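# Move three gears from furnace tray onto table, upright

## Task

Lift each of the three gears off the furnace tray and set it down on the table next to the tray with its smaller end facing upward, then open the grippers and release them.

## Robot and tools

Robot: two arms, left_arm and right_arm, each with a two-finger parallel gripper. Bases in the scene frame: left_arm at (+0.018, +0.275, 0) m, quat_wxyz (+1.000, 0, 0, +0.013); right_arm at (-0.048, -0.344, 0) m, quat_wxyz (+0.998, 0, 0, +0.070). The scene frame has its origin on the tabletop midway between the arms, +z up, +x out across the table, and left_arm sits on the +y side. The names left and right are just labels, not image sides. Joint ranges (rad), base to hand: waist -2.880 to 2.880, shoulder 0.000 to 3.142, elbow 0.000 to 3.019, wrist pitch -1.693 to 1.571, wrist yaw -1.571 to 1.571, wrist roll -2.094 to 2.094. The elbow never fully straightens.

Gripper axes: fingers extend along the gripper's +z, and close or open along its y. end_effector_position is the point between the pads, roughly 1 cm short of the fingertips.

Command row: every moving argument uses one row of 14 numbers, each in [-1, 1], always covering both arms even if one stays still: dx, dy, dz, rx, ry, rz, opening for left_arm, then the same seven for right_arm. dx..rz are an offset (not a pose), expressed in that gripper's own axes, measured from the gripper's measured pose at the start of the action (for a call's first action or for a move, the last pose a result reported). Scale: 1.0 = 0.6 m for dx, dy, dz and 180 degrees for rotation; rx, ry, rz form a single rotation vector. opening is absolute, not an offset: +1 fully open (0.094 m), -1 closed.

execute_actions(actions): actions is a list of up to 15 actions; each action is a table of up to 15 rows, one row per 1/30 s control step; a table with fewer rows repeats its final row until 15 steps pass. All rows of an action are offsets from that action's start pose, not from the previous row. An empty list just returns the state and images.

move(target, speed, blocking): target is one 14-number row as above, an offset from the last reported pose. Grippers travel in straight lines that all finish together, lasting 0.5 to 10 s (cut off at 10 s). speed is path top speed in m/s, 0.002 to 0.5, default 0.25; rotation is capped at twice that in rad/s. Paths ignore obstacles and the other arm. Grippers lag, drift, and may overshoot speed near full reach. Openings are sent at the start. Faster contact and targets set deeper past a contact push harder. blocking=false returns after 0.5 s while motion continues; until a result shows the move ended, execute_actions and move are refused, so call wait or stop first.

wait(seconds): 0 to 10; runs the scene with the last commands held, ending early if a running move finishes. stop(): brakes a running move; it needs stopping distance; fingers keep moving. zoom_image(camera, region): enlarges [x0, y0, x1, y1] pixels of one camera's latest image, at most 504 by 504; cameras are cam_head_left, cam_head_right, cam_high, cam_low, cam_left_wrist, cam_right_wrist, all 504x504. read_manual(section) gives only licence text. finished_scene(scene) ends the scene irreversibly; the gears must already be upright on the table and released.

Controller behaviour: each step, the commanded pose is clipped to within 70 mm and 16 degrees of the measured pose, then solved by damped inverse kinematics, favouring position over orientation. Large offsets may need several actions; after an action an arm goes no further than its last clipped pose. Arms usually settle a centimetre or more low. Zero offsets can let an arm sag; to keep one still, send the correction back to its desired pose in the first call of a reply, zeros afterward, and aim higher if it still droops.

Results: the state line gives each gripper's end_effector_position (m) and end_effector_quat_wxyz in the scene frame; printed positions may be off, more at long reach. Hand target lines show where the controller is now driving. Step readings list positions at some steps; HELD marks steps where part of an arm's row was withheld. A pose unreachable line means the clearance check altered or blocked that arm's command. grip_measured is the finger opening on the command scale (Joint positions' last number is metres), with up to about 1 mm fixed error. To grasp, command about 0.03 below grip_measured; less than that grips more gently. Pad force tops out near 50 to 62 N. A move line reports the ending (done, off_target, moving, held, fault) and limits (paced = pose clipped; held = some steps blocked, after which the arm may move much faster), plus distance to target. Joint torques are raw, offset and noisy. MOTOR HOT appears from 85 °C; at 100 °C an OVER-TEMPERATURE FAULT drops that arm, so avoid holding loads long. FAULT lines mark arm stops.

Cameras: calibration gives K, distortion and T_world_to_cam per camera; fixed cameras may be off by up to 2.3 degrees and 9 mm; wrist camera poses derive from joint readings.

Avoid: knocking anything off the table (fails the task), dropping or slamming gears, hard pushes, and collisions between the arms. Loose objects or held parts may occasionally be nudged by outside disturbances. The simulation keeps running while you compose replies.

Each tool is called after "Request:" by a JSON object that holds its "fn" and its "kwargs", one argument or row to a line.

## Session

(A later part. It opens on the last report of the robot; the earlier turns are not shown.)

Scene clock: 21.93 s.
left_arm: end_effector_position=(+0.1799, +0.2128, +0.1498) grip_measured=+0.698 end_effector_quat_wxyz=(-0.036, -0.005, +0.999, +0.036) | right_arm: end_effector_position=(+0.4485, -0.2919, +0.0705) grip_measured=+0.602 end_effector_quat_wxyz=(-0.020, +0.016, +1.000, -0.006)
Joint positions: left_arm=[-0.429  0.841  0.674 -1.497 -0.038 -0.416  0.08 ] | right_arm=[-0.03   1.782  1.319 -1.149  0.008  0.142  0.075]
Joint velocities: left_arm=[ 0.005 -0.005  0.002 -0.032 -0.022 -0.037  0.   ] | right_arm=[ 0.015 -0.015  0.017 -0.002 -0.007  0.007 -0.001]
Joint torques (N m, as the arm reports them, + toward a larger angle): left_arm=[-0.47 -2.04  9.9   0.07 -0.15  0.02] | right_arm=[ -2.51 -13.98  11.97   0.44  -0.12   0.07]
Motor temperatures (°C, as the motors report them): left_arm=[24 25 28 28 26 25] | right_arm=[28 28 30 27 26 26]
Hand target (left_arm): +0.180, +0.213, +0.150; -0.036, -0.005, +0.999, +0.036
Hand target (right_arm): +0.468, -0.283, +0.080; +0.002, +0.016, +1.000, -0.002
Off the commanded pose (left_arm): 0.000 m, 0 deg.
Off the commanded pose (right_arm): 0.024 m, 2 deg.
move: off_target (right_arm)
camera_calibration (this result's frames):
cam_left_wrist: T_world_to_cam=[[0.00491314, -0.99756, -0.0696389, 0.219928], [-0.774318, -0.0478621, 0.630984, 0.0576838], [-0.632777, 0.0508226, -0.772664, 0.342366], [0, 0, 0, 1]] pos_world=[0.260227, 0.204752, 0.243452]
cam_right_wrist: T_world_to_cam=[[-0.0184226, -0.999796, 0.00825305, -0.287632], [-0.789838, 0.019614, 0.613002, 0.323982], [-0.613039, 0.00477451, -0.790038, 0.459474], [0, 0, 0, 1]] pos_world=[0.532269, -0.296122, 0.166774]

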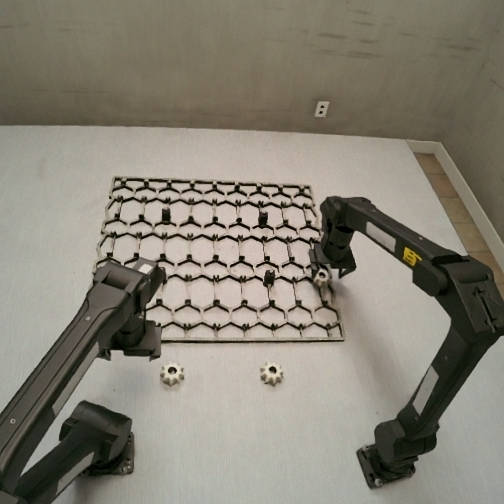

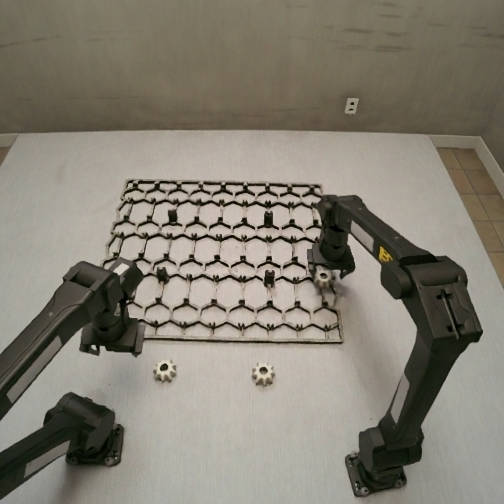

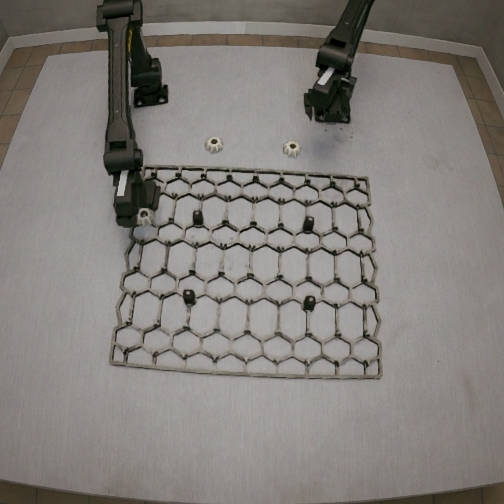

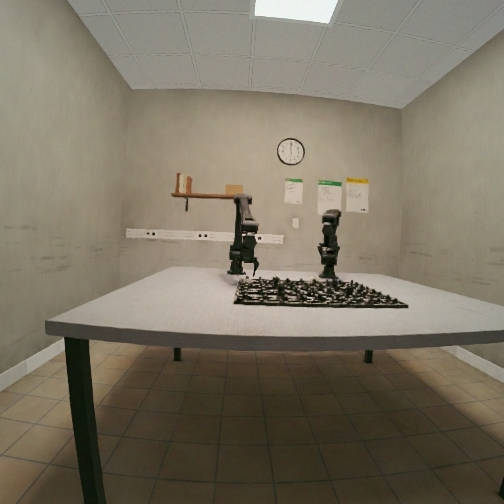

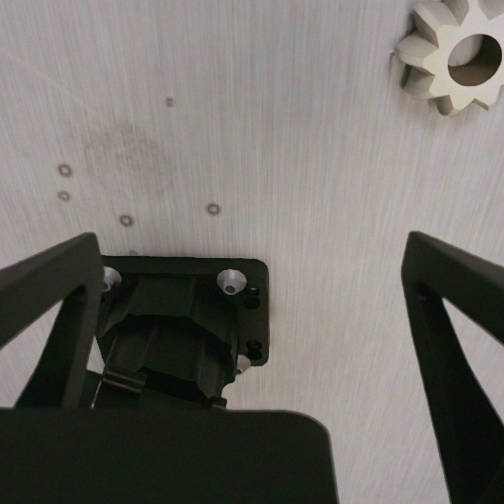

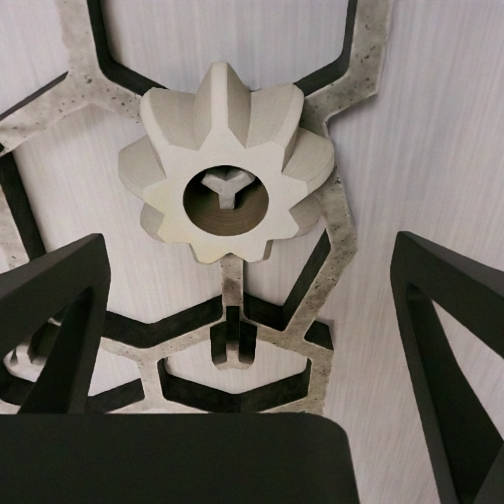

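Request:
{"fn": "move", "kwargs": {
  "target": [0,0,0,0,0,0,0.7, -0.03,0.02,0.067,0,0,0,0.6],
  "speed": 0.1
}}

Request:
{"fn": "move", "kwargs": {
  "target": [0,0,0,0,0,0,0.7, 0,0,0,0,0,0,-0.5]
}}

Scene clock: 22.90 s.
left_arm: end_effector_position=(+0.1799, +0.2128, +0.1498) grip_measured=+0.698 end_effector_quat_wxyz=(-0.036, -0.005, +0.999, +0.036) | right_arm: end_effector_position=(+0.4582, -0.2909, +0.0266) grip_measured=+0.602 end_effector_quat_wxyz=(-0.030, +0.021, +0.999, -0.008)
Joint positions: left_arm=[-0.429  0.841  0.674 -1.497 -0.038 -0.416  0.08 ] | right_arm=[-0.03   1.871  1.319 -1.08   0.008  0.15   0.075]
Joint velocities: left_arm=[-0.015 -0.005 -0.007 -0.007 -0.037 -0.007  0.001] | right_arm=[ 0.005 -0.015  0.002  0.012  0.022  0.037 -0.001]
Joint torques (N m, as the arm reports them, + toward a larger angle): left_arm=[-0.58 -2.17  9.99  0.03 -0.15  0.04] | right_arm=[ -1.53 -16.     8.68   0.21   0.     0.  ]
Motor temperatures (°C, as the motors report them): left_arm=[24 25 28 28 26 25] | right_arm=[28 28 30 27 26 26]
Hand target (left_arm): +0.180, +0.213, +0.150; -0.036, -0.005, +0.999, +0.036
Hand target (right_arm): +0.465, -0.281, +0.029; -0.020, +0.016, +1.000, -0.006
Off the commanded pose (left_arm): 0.000 m, 0 deg.
Off the commanded pose (right_arm): 0.012 m, 1 deg.
move: off_target (right_arm)
camera_calibration (this result's frames):
cam_left_wrist: T_world_to_cam=[[0.00491314, -0.99756, -0.0696389, 0.219928], [-0.774318, -0.0478621, 0.630984, 0.0576838], [-0.632777, 0.0508226, -0.772664, 0.342366], [0, 0, 0, 1]] pos_world=[0.260227, 0.204752, 0.243452]
cam_right_wrist: T_world_to_cam=[[-0.0266105, -0.999582, 0.0112682, -0.282298], [-0.77747, 0.0277803, 0.628306, 0.354855], [-0.628357, 0.00795884, -0.777885, 0.438297], [0, 0, 0, 1]] pos_world=[0.543784, -0.295526, 0.121169]

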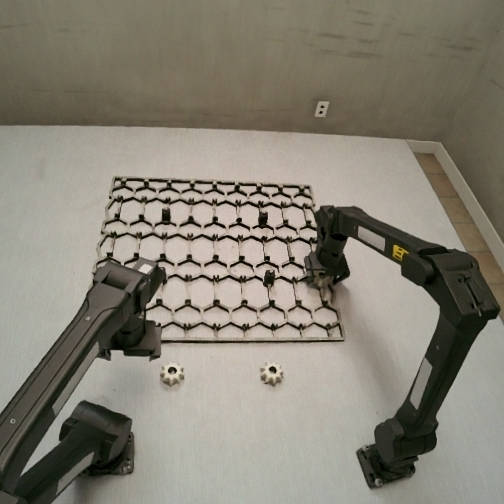

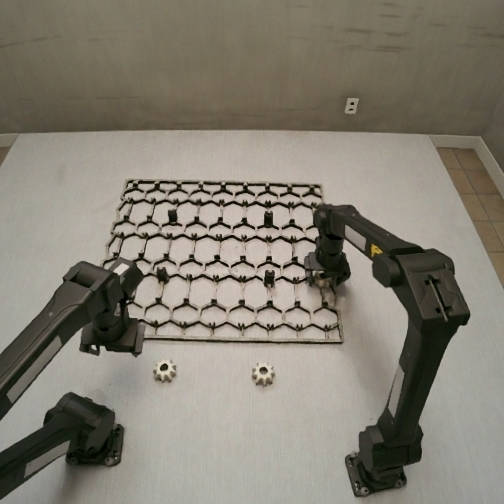

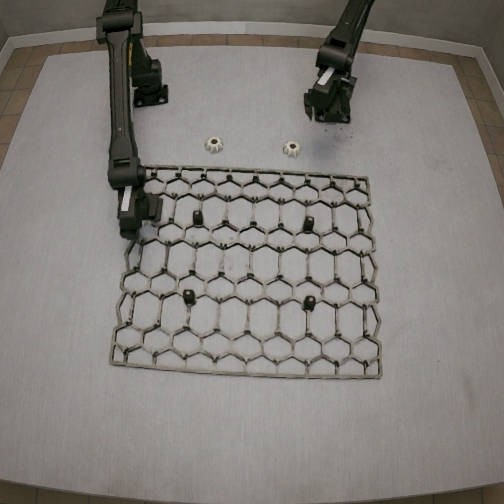

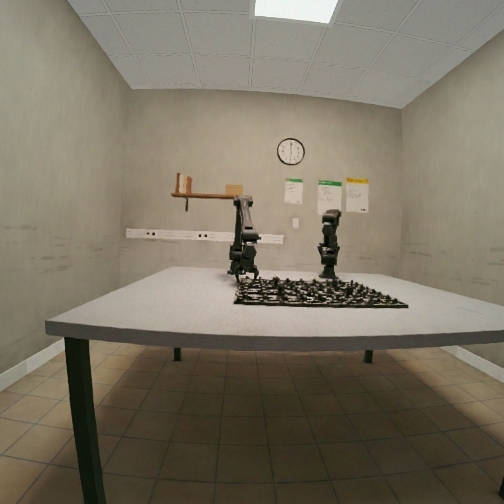

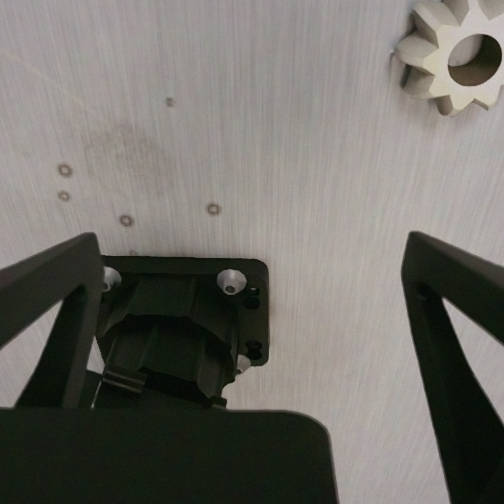

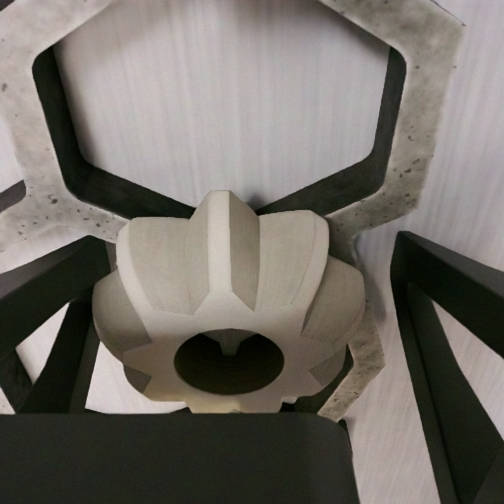

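Scene clock: 23.40 s.
left_arm: end_effector_position=(+0.1799, +0.2128, +0.1498) grip_measured=+0.698 end_effector_quat_wxyz=(-0.036, -0.005, +0.999, +0.036) | right_arm: end_effector_position=(+0.4591, -0.2903, +0.0265) grip_measured=+0.238 end_effector_quat_wxyz=(-0.027, +0.005, +1.000, -0.011)
Joint positions: left_arm=[-0.429  0.841  0.674 -1.497 -0.038 -0.416  0.08 ] | right_arm=[-0.027  1.871  1.319 -1.076  0.015  0.123  0.058]
Joint velocities: left_arm=[-0.015 -0.005  0.017  0.002  0.037  0.037  0.   ] | right_arm=[-0.005 -0.015  0.002  0.002 -0.095  0.007  0.   ]
Joint torques (N m, as the arm reports them, + toward a larger angle): left_arm=[-0.42 -2.53  9.99 -0.02 -0.15  0.02] | right_arm=[ -3.27 -15.96   7.36  -0.45  -0.17   0.17]
Motor temperatures (°C, as the motors report them): left_arm=[24 25 28 28 26 25] | right_arm=[28 28 30 27 26 26]
Hand target (left_arm): +0.180, +0.213, +0.150; -0.036, -0.005, +0.999, +0.036
Hand target (right_arm): +0.458, -0.291, +0.027; -0.030, +0.020, +0.999, -0.008
Off the commanded pose (left_arm): 0.000 m, 0 deg.
Off the commanded pose (right_arm): 0.001 m, 2 deg.
move: done
camera_calibration (this result's frames):
cam_left_wrist: T_world_to_cam=[[0.00491314, -0.99756, -0.0696389, 0.219928], [-0.774318, -0.0478621, 0.630984, 0.0576838], [-0.632777, 0.0508226, -0.772664, 0.342366], [0, 0, 0, 1]] pos_world=[0.260227, 0.204752, 0.243452]
cam_right_wrist: T_world_to_cam=[[0.00460253, -0.999855, 0.0164239, -0.296215], [-0.780576, 0.00667369, 0.625025, 0.350938], [-0.625043, -0.0156968, -0.780432, 0.430496], [0, 0, 0, 1]] pos_world=[0.544376, -0.291757, 0.121493]

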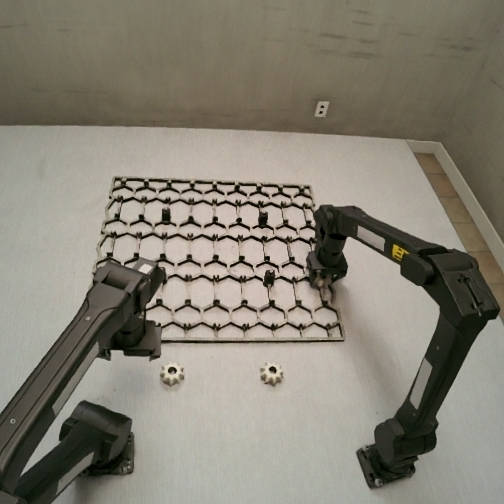

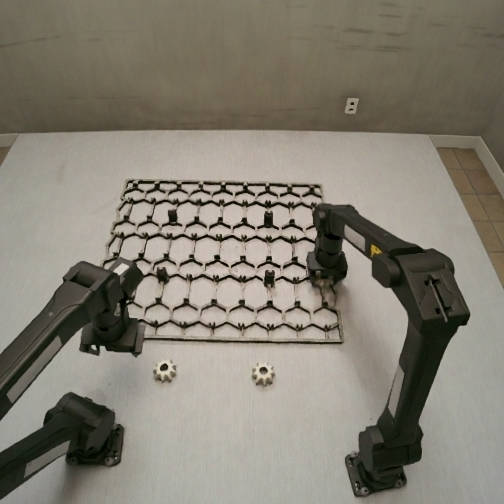

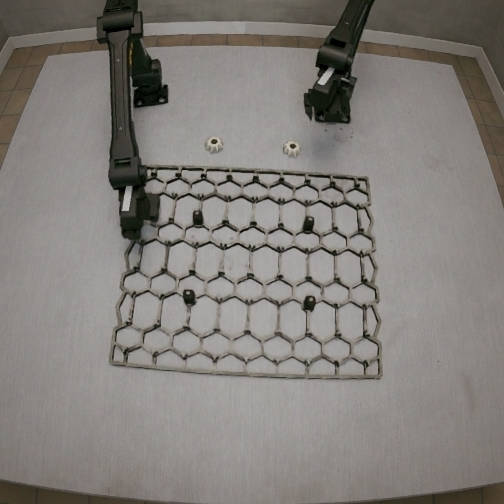

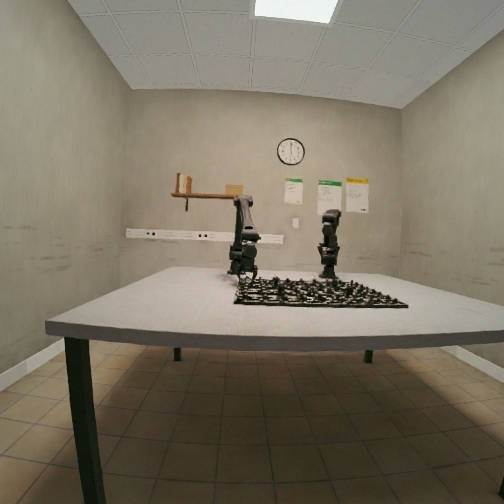

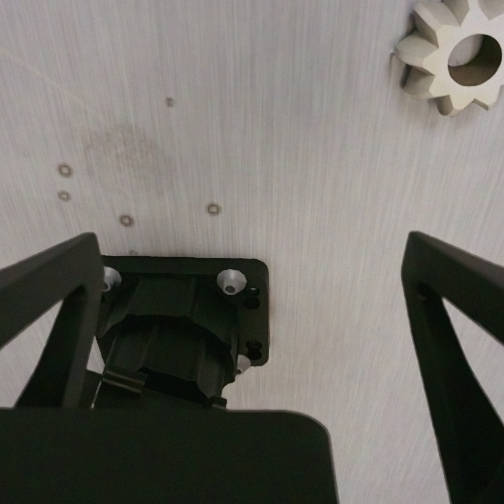

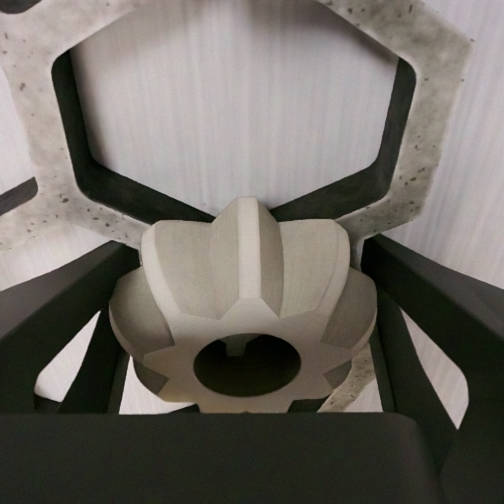

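Place it to the side (−y) of the tray, the shortest route.

Request:
{"fn": "move", "kwargs": {
  "target": [0,0,0,0,0,0,0.7, 0,0,-0.14,0,0,0,-0.5],
  "speed": 0.2
}}

Request:
{"fn": "move", "kwargs": {
  "target": [0,0,0,0,0,0,0.7, 0.05,-0.25,-0.02,0,-0.03,0,-0.5],
  "speed": 0.25
}}

Scene clock: 24.53 s.
left_arm: end_effector_position=(+0.1799, +0.2128, +0.1498) grip_measured=+0.698 end_effector_quat_wxyz=(-0.036, -0.005, +0.999, +0.036) | right_arm: end_effector_position=(+0.4395, -0.2909, +0.0703) grip_measured=+0.187 end_effector_quat_wxyz=(-0.073, +0.000, +0.997, -0.014)
Joint positions: left_arm=[-0.429  0.841  0.674 -1.497 -0.038 -0.416  0.08 ] | right_arm=[-0.025  1.825  1.374 -1.267  0.011  0.115  0.056]
Joint velocities: left_arm=[-0.005 -0.005 -0.017  0.007 -0.037 -0.051  0.001] | right_arm=[-0.005  0.005 -0.012 -0.002  0.022  0.066 -0.   ]
Joint torques (N m, as the arm reports them, + toward a larger angle): left_arm=[-0.95 -1.98  9.81 -0.01 -0.14  0.05] | right_arm=[ -3.03 -19.48  12.71  -0.73   0.21  -0.02]
Motor temperatures (°C, as the motors report them): left_arm=[24 25 28 28 26 25] | right_arm=[28 29 30 27 26 26]
Hand target (left_arm): +0.180, +0.213, +0.150; -0.036, -0.005, +0.999, +0.036
Hand target (right_arm): +0.462, -0.289, +0.111; -0.027, +0.005, +1.000, -0.011
Off the commanded pose (left_arm): 0.000 m, 0 deg.
Off the commanded pose (right_arm): 0.047 m, 5 deg.
move: off_target (right_arm); limits=paced
camera_calibration (this result's frames):
cam_left_wrist: T_world_to_cam=[[0.00491314, -0.99756, -0.0696389, 0.219928], [-0.774318, -0.0478621, 0.630984, 0.0576838], [-0.632777, 0.0508226, -0.772664, 0.342366], [0, 0, 0, 1]] pos_world=[0.260227, 0.204752, 0.243452]
cam_right_wrist: T_world_to_cam=[[0.0154273, -0.999655, 0.0212576, -0.302494], [-0.720716, 0.00361876, 0.693221, 0.276317], [-0.693059, -0.0260152, -0.720412, 0.475057], [0, 0, 0, 1]] pos_world=[0.533055, -0.291031, 0.157118]

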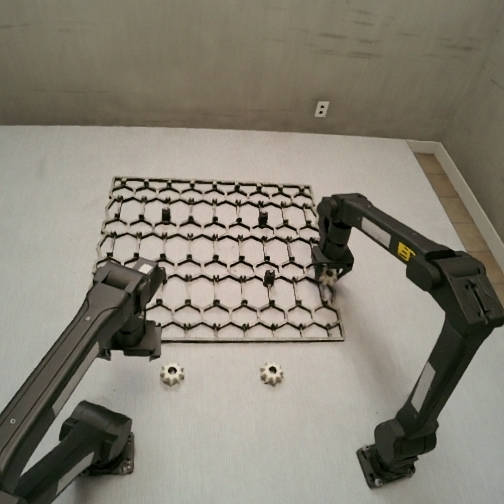

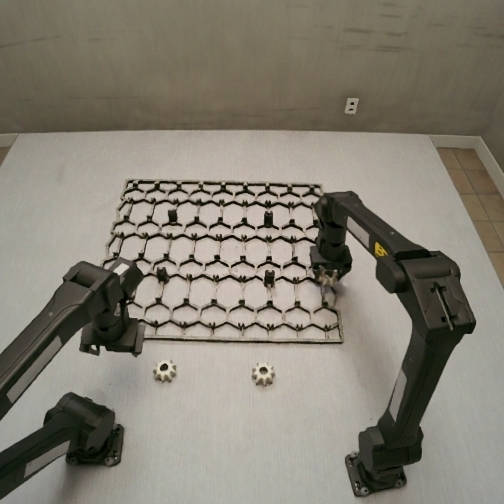

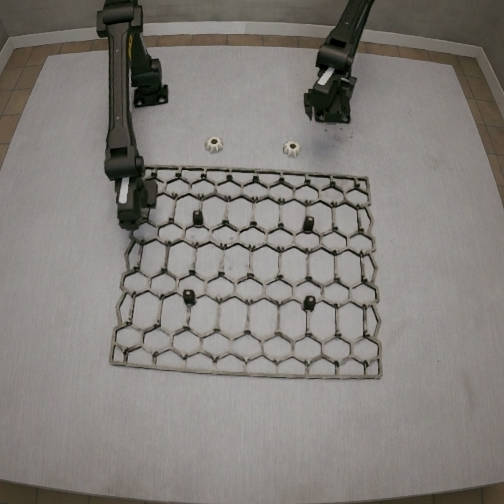

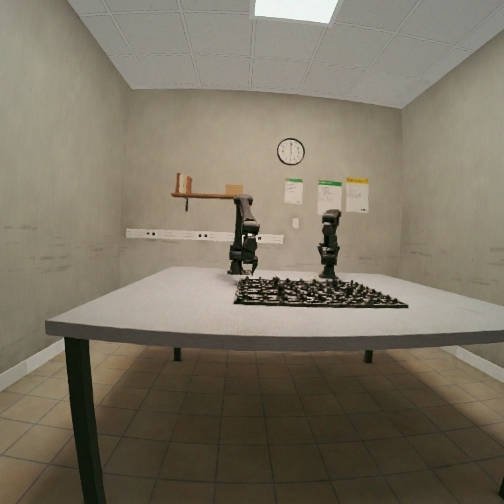

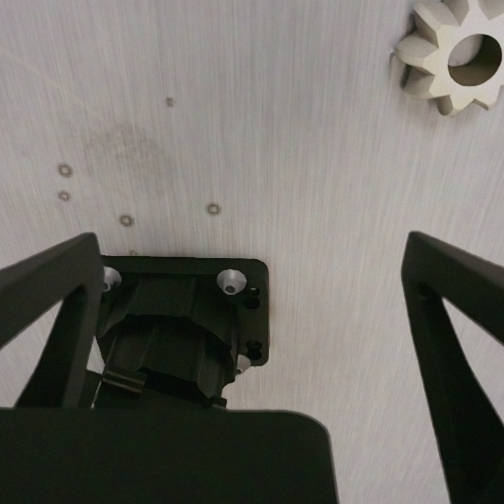

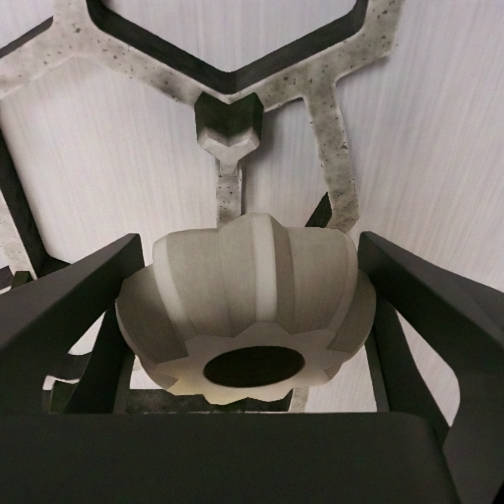

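Scene clock: 25.73 s.
left_arm: end_effector_position=(+0.1799, +0.2128, +0.1498) grip_measured=+0.698 end_effector_quat_wxyz=(-0.036, -0.005, +0.999, +0.036) | right_arm: end_effector_position=(+0.4063, -0.4444, +0.0719) grip_measured=+0.187 end_effector_quat_wxyz=(-0.051, +0.008, +0.999, -0.014)
Joint positions: left_arm=[-0.429  0.841  0.674 -1.497 -0.038 -0.416  0.08 ] | right_arm=[-0.337  1.732  1.251 -1.184  0.047 -0.179  0.056]
Joint velocities: left_arm=[ 0.005 -0.005 -0.002 -0.007 -0.007 -0.007 -0.001] | right_arm=[ 0.005 -0.015 -0.007 -0.007  0.051 -0.022 -0.002]
Joint torques (N m, as the arm reports them, + toward a larger angle): left_arm=[-0.44 -2.29  9.95  0.03 -0.17  0.03] | right_arm=[ -3.1  -17.86   7.62  -0.22  -0.03  -0.19]
Motor temperatures (°C, as the motors report them): left_arm=[24 25 28 28 26 25] | right_arm=[28 29 30 27 26 26]
Hand target (left_arm): +0.180, +0.213, +0.150; -0.036, -0.005, +0.999, +0.036
Hand target (right_arm): +0.411, -0.442, +0.090; -0.027, -0.000, +0.999, -0.017
Off the commanded pose (left_arm): 0.000 m, 0 deg.
Off the commanded pose (right_arm): 0.020 m, 3 deg.
move: off_target (right_arm)
camera_calibration (this result's frames):
cam_left_wrist: T_world_to_cam=[[0.00491314, -0.99756, -0.0696389, 0.219928], [-0.774318, -0.0478621, 0.630984, 0.0576838], [-0.632777, 0.0508226, -0.772664, 0.342366], [0, 0, 0, 1]] pos_world=[0.260227, 0.204752, 0.243452]
cam_right_wrist: T_world_to_cam=[[-0.00174594, -0.999729, 0.0232101, -0.448655], [-0.75023, 0.0166555, 0.660967, 0.271967], [-0.661174, -0.0162589, -0.750056, 0.442734], [0, 0, 0, 1]] pos_world=[0.495979, -0.445865, 0.162727]

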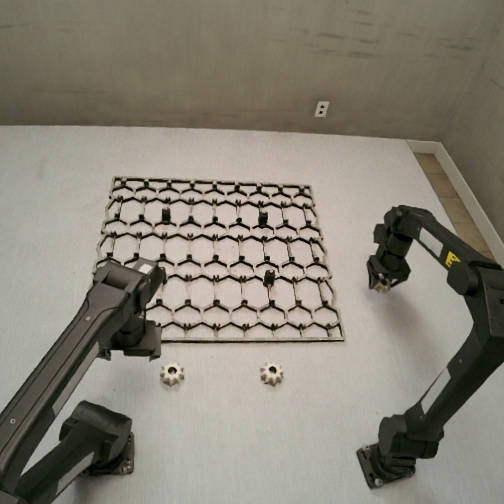

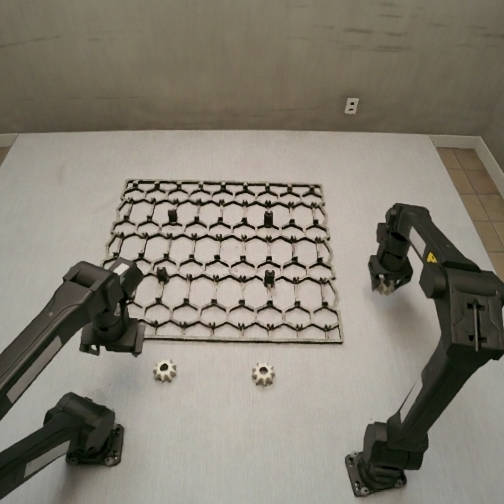

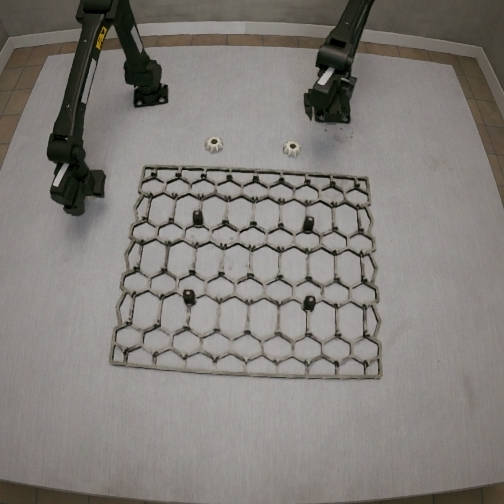

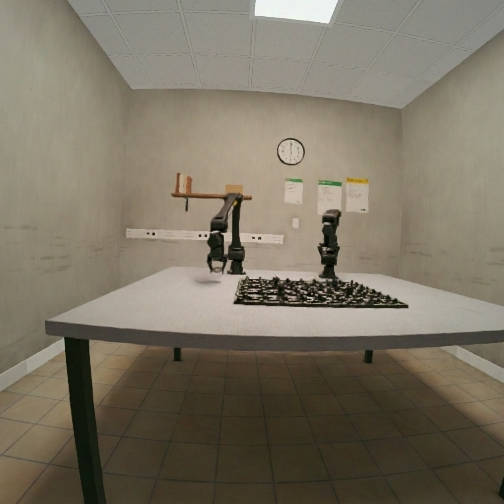

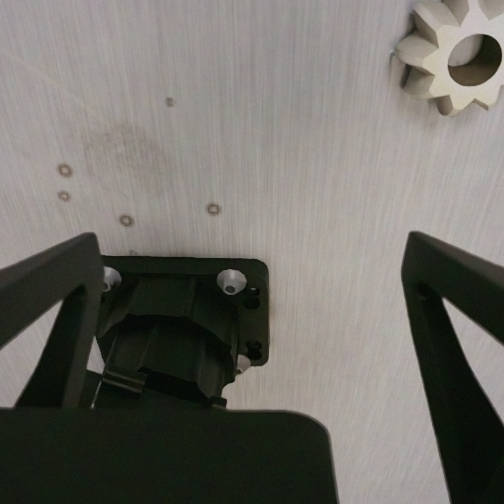

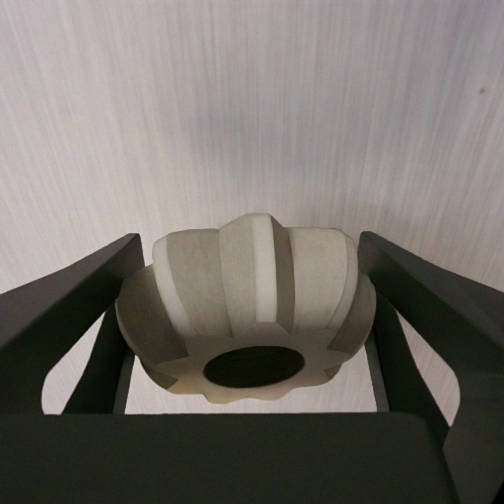

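Request:
{"fn": "move", "kwargs": {
  "target": [0,0,0,0,0,0,0.7, 0,0,0.08,0,0,0,-0.5],
  "speed": 0.12
}}

Request:
{"fn": "move", "kwargs": {
  "target": [0,0,0,0,0,0,0.7, 0,0,0,0,0,0,0.7]
}}

Request:
{"fn": "move", "kwargs": {
  "target": [0,0,0,0,0,0,0.7, 0,0,-0.15,0,0,0,0.7]
}}

Scene clock: 26.67 s.
left_arm: end_effector_position=(+0.1799, +0.2128, +0.1498) grip_measured=+0.698 end_effector_quat_wxyz=(-0.036, -0.005, +0.999, +0.036) | right_arm: end_effector_position=(+0.3990, -0.4428, +0.0213) grip_measured=+0.184 end_effector_quat_wxyz=(-0.057, +0.007, +0.998, -0.013)
Joint positions: left_arm=[-0.429  0.841  0.674 -1.497 -0.038 -0.416  0.08 ] | right_arm=[-0.337  1.793  1.181 -1.067  0.046 -0.181  0.056]
Joint velocities: left_arm=[-0.005 -0.005 -0.017 -0.022  0.095  0.007 -0.001] | right_arm=[-0.024 -0.005 -0.022 -0.002  0.037  0.007 -0.   ]
Joint torques (N m, as the arm reports them, + toward a larger angle): left_arm=[-0.76 -2.34  9.98 -0.05 -0.17  0.05] | right_arm=[ -2.72 -15.44   7.18  -0.07   0.13  -0.13]
Motor temperatures (°C, as the motors report them): left_arm=[24 25 28 28 26 25] | right_arm=[28 29 30 27 26 26]
Hand target (left_arm): +0.180, +0.213, +0.150; -0.036, -0.005, +0.999, +0.036
Hand target (right_arm): +0.402, -0.445, +0.024; -0.051, +0.009, +0.999, -0.014
Off the commanded pose (left_arm): 0.000 m, 0 deg.
Off the commanded pose (right_arm): 0.005 m, 1 deg.
move: done
camera_calibration (this result's frames):
cam_left_wrist: T_world_to_cam=[[0.00491314, -0.99756, -0.0696389, 0.219928], [-0.774318, -0.0478621, 0.630984, 0.0576838], [-0.632777, 0.0508226, -0.772664, 0.342366], [0, 0, 0, 1]] pos_world=[0.260227, 0.204752, 0.243452]
cam_right_wrist: T_world_to_cam=[[0.000729365, -0.999808, 0.0195984, -0.446829], [-0.741606, 0.0126065, 0.670718, 0.294412], [-0.670836, -0.0150235, -0.741454, 0.404171], [0, 0, 0, 1]] pos_world=[0.489795, -0.444383, 0.110964]

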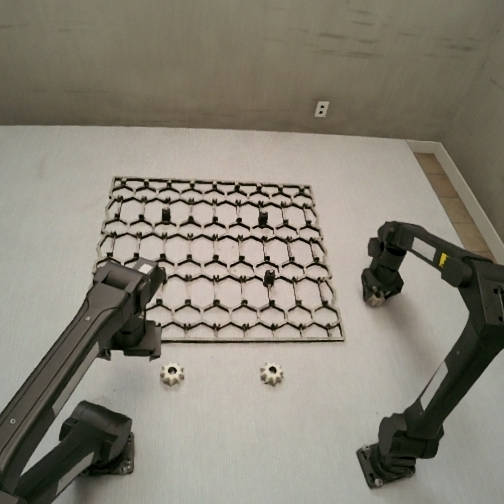

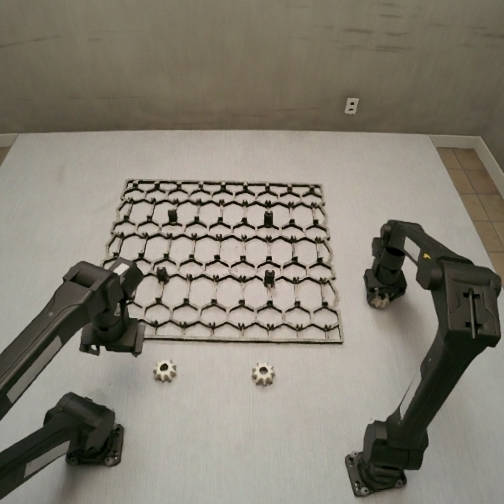

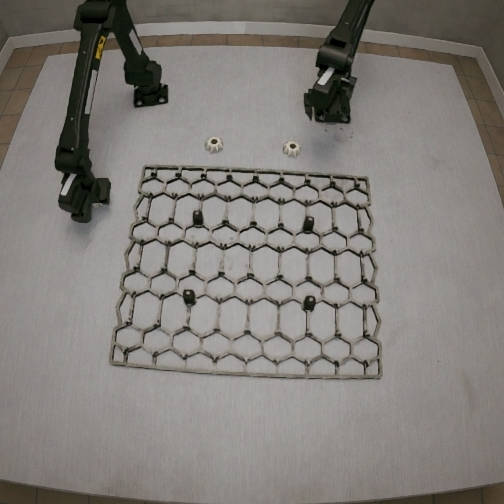

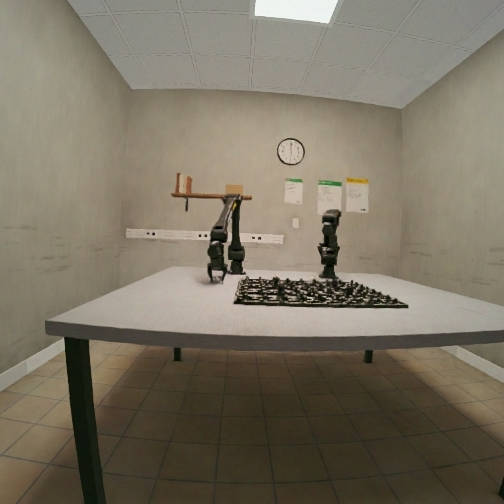

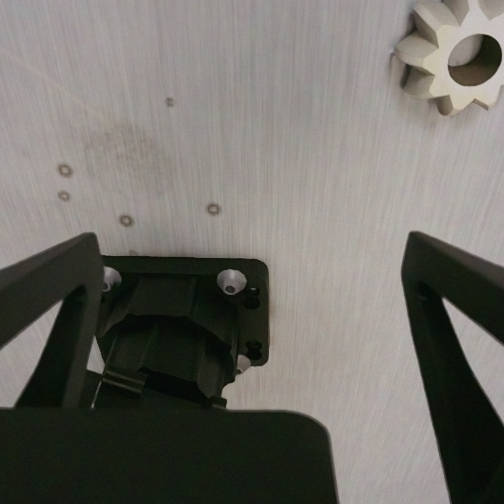

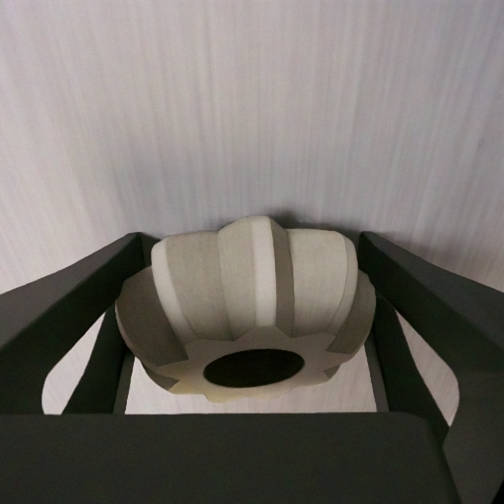

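Scene clock: 27.17 s.
left_arm: end_effector_position=(+0.1799, +0.2128, +0.1498) grip_measured=+0.698 end_effector_quat_wxyz=(-0.036, -0.005, +0.999, +0.036) | right_arm: end_effector_position=(+0.3990, -0.4428, +0.0213) grip_measured=+0.698 end_effector_quat_wxyz=(-0.057, +0.007, +0.998, -0.013)
Joint positions: left_arm=[-0.429  0.841  0.674 -1.497 -0.038 -0.416  0.08 ] | right_arm=[-0.337  1.793  1.181 -1.067  0.047 -0.181  0.08 ]
Joint velocities: left_arm=[-0.005  0.005  0.002 -0.017  0.051  0.037  0.   ] | right_arm=[-0.005 -0.005 -0.007 -0.012 -0.022  0.022 -0.001]
Joint torques (N m, as the arm reports them, + toward a larger angle): left_arm=[-0.23 -2.21 10.    0.   -0.2   0.02] | right_arm=[ -3.81 -13.88   7.31  -0.45   0.    -0.07]
Motor temperatures (°C, as the motors report them): left_arm=[24 25 28 28 26 25] | right_arm=[28 29 30 27 26 26]
Hand target (left_arm): +0.180, +0.213, +0.150; -0.036, -0.005, +0.999, +0.036
Hand target (right_arm): +0.399, -0.443, +0.021; -0.057, +0.007, +0.998, -0.013
Off the commanded pose (left_arm): 0.000 m, 0 deg.
Off the commanded pose (right_arm): 0.000 m, 0 deg.
move: done
camera_calibration (this result's frames):
cam_left_wrist: T_world_to_cam=[[0.00491314, -0.99756, -0.0696389, 0.219928], [-0.774318, -0.0478621, 0.630984, 0.0576838], [-0.632777, 0.0508226, -0.772664, 0.342366], [0, 0, 0, 1]] pos_world=[0.260227, 0.204752, 0.243452]
cam_right_wrist: T_world_to_cam=[[0.000771935, -0.9998, 0.0199701, -0.446915], [-0.741556, 0.0128255, 0.670768, 0.294477], [-0.67089, -0.0153268, -0.741398, 0.40405], [0, 0, 0, 1]] pos_world=[0.48979, -0.44441, 0.110961]

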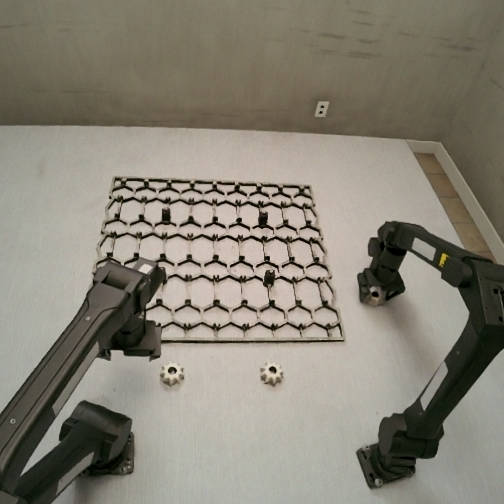

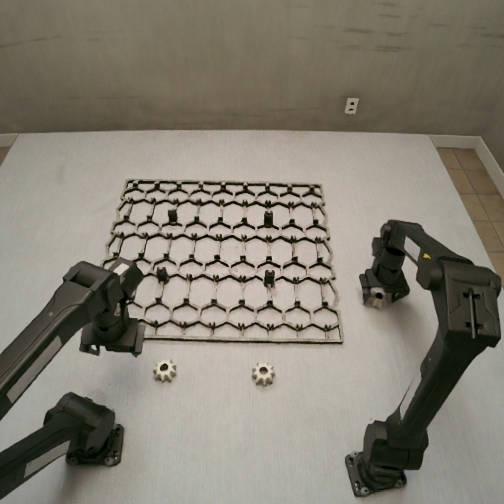

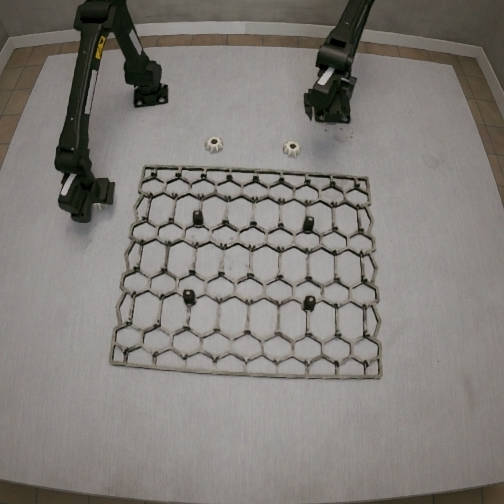

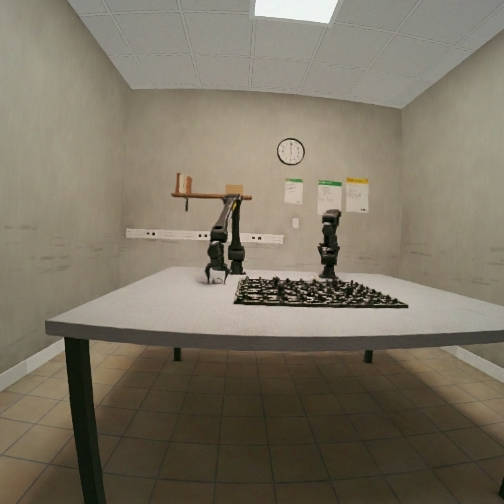

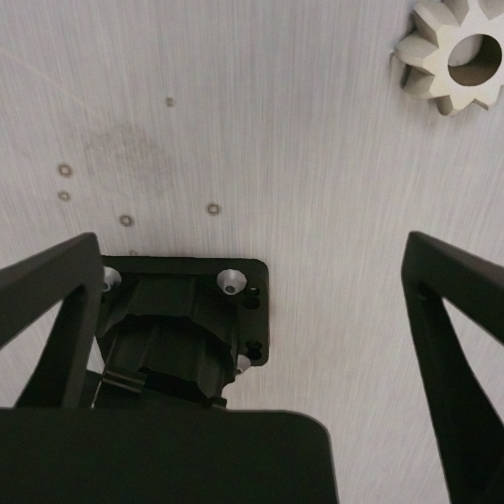

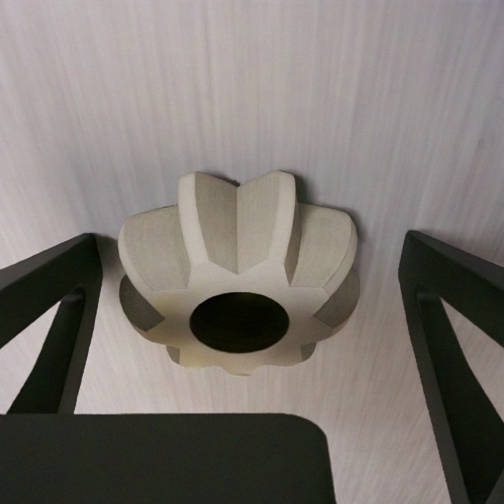

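Scene clock: 28.07 s.
left_arm: end_effector_position=(+0.1799, +0.2128, +0.1498) grip_measured=+0.698 end_effector_quat_wxyz=(-0.036, -0.005, +0.999, +0.036) | right_arm: end_effector_position=(+0.3930, -0.4416, +0.0922) grip_measured=+0.699 end_effector_quat_wxyz=(-0.080, +0.007, +0.997, -0.009)
Joint positions: left_arm=[-0.429  0.841  0.674 -1.497 -0.038 -0.416  0.08 ] | right_arm=[-0.337  1.713  1.278 -1.29   0.047 -0.181  0.08 ]
Joint velocities: left_arm=[-0.005 -0.015  0.002  0.002 -0.066 -0.007 -0.   ] | right_arm=[-0.005 -0.005 -0.002 -0.012  0.007  0.022 -0.001]
Joint torques (N m, as the arm reports them, + toward a larger angle): left_arm=[-0.74 -2.37  9.99 -0.05 -0.14  0.04] | right_arm=[ -2.08 -15.03  11.78  -0.67   0.    -0.04]
Motor temperatures (°C, as the motors report them): left_arm=[24 25 28 28 26 25] | right_arm=[28 29 30 27 26 26]
Hand target (left_arm): +0.180, +0.213, +0.150; -0.036, -0.005, +0.999, +0.036
Hand target (right_arm): +0.408, -0.441, +0.111; -0.057, +0.007, +0.998, -0.013
Off the commanded pose (left_arm): 0.000 m, 0 deg.
Off the commanded pose (right_arm): 0.025 m, 3 deg.
move: off_target (right_arm); limits=paced
camera_calibration (this result's frames):
cam_left_wrist: T_world_to_cam=[[0.00491314, -0.99756, -0.0696389, 0.219928], [-0.774318, -0.0478621, 0.630984, 0.0576838], [-0.632777, 0.0508226, -0.772664, 0.342366], [0, 0, 0, 1]] pos_world=[0.260227, 0.204752, 0.243452]
cam_right_wrist: T_world_to_cam=[[0.001461, -0.999939, 0.0109879, -0.446633], [-0.710975, 0.00668824, 0.703186, 0.22475], [-0.703216, -0.0088395, -0.710921, 0.465403], [0, 0, 0, 1]] pos_world=[0.487723, -0.443995, 0.177731]

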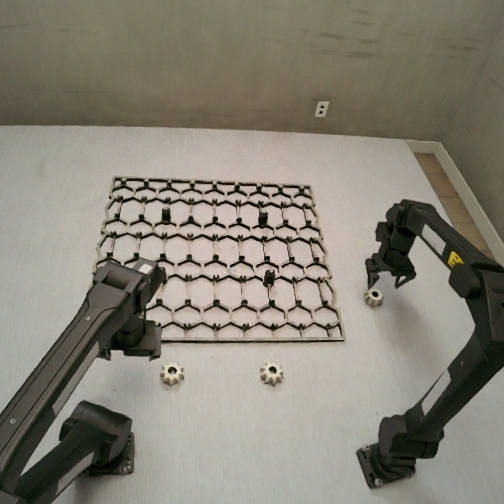

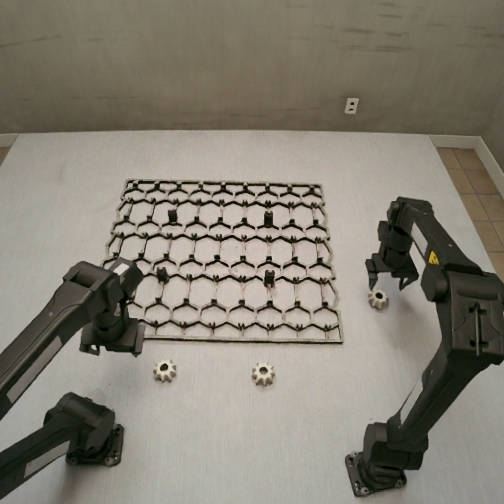

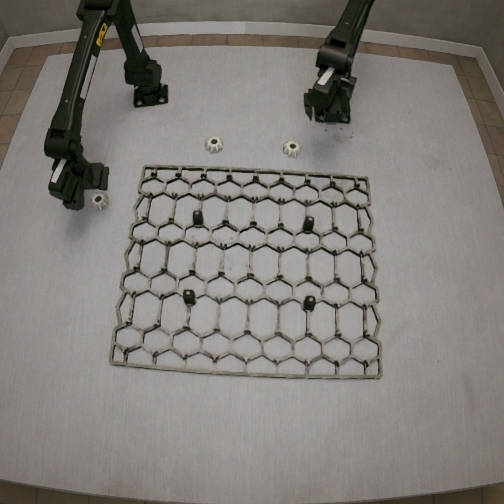

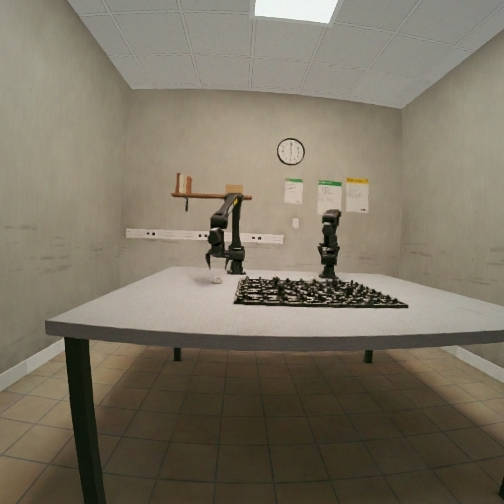

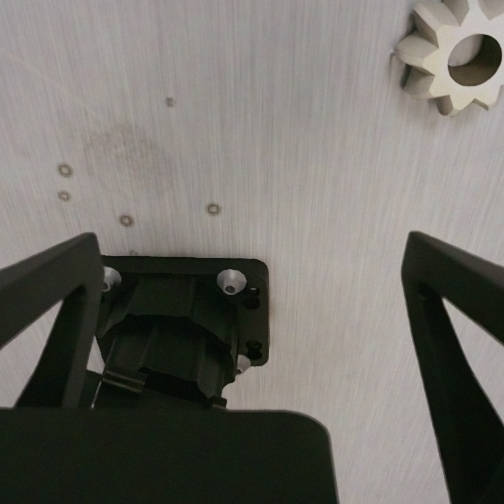

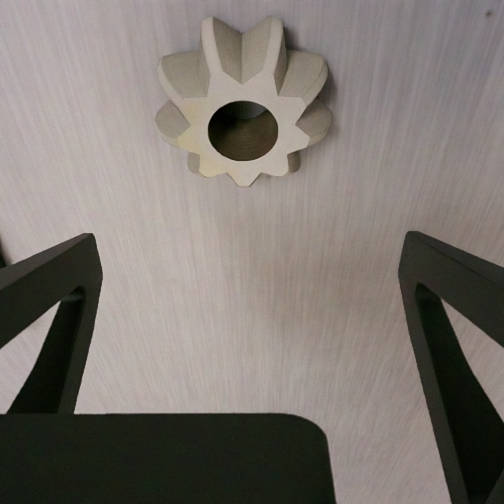

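Request:
{"fn": "finished_scene", "kwargs": {
  "scene": 1
}}

The scene is finished: the task was done.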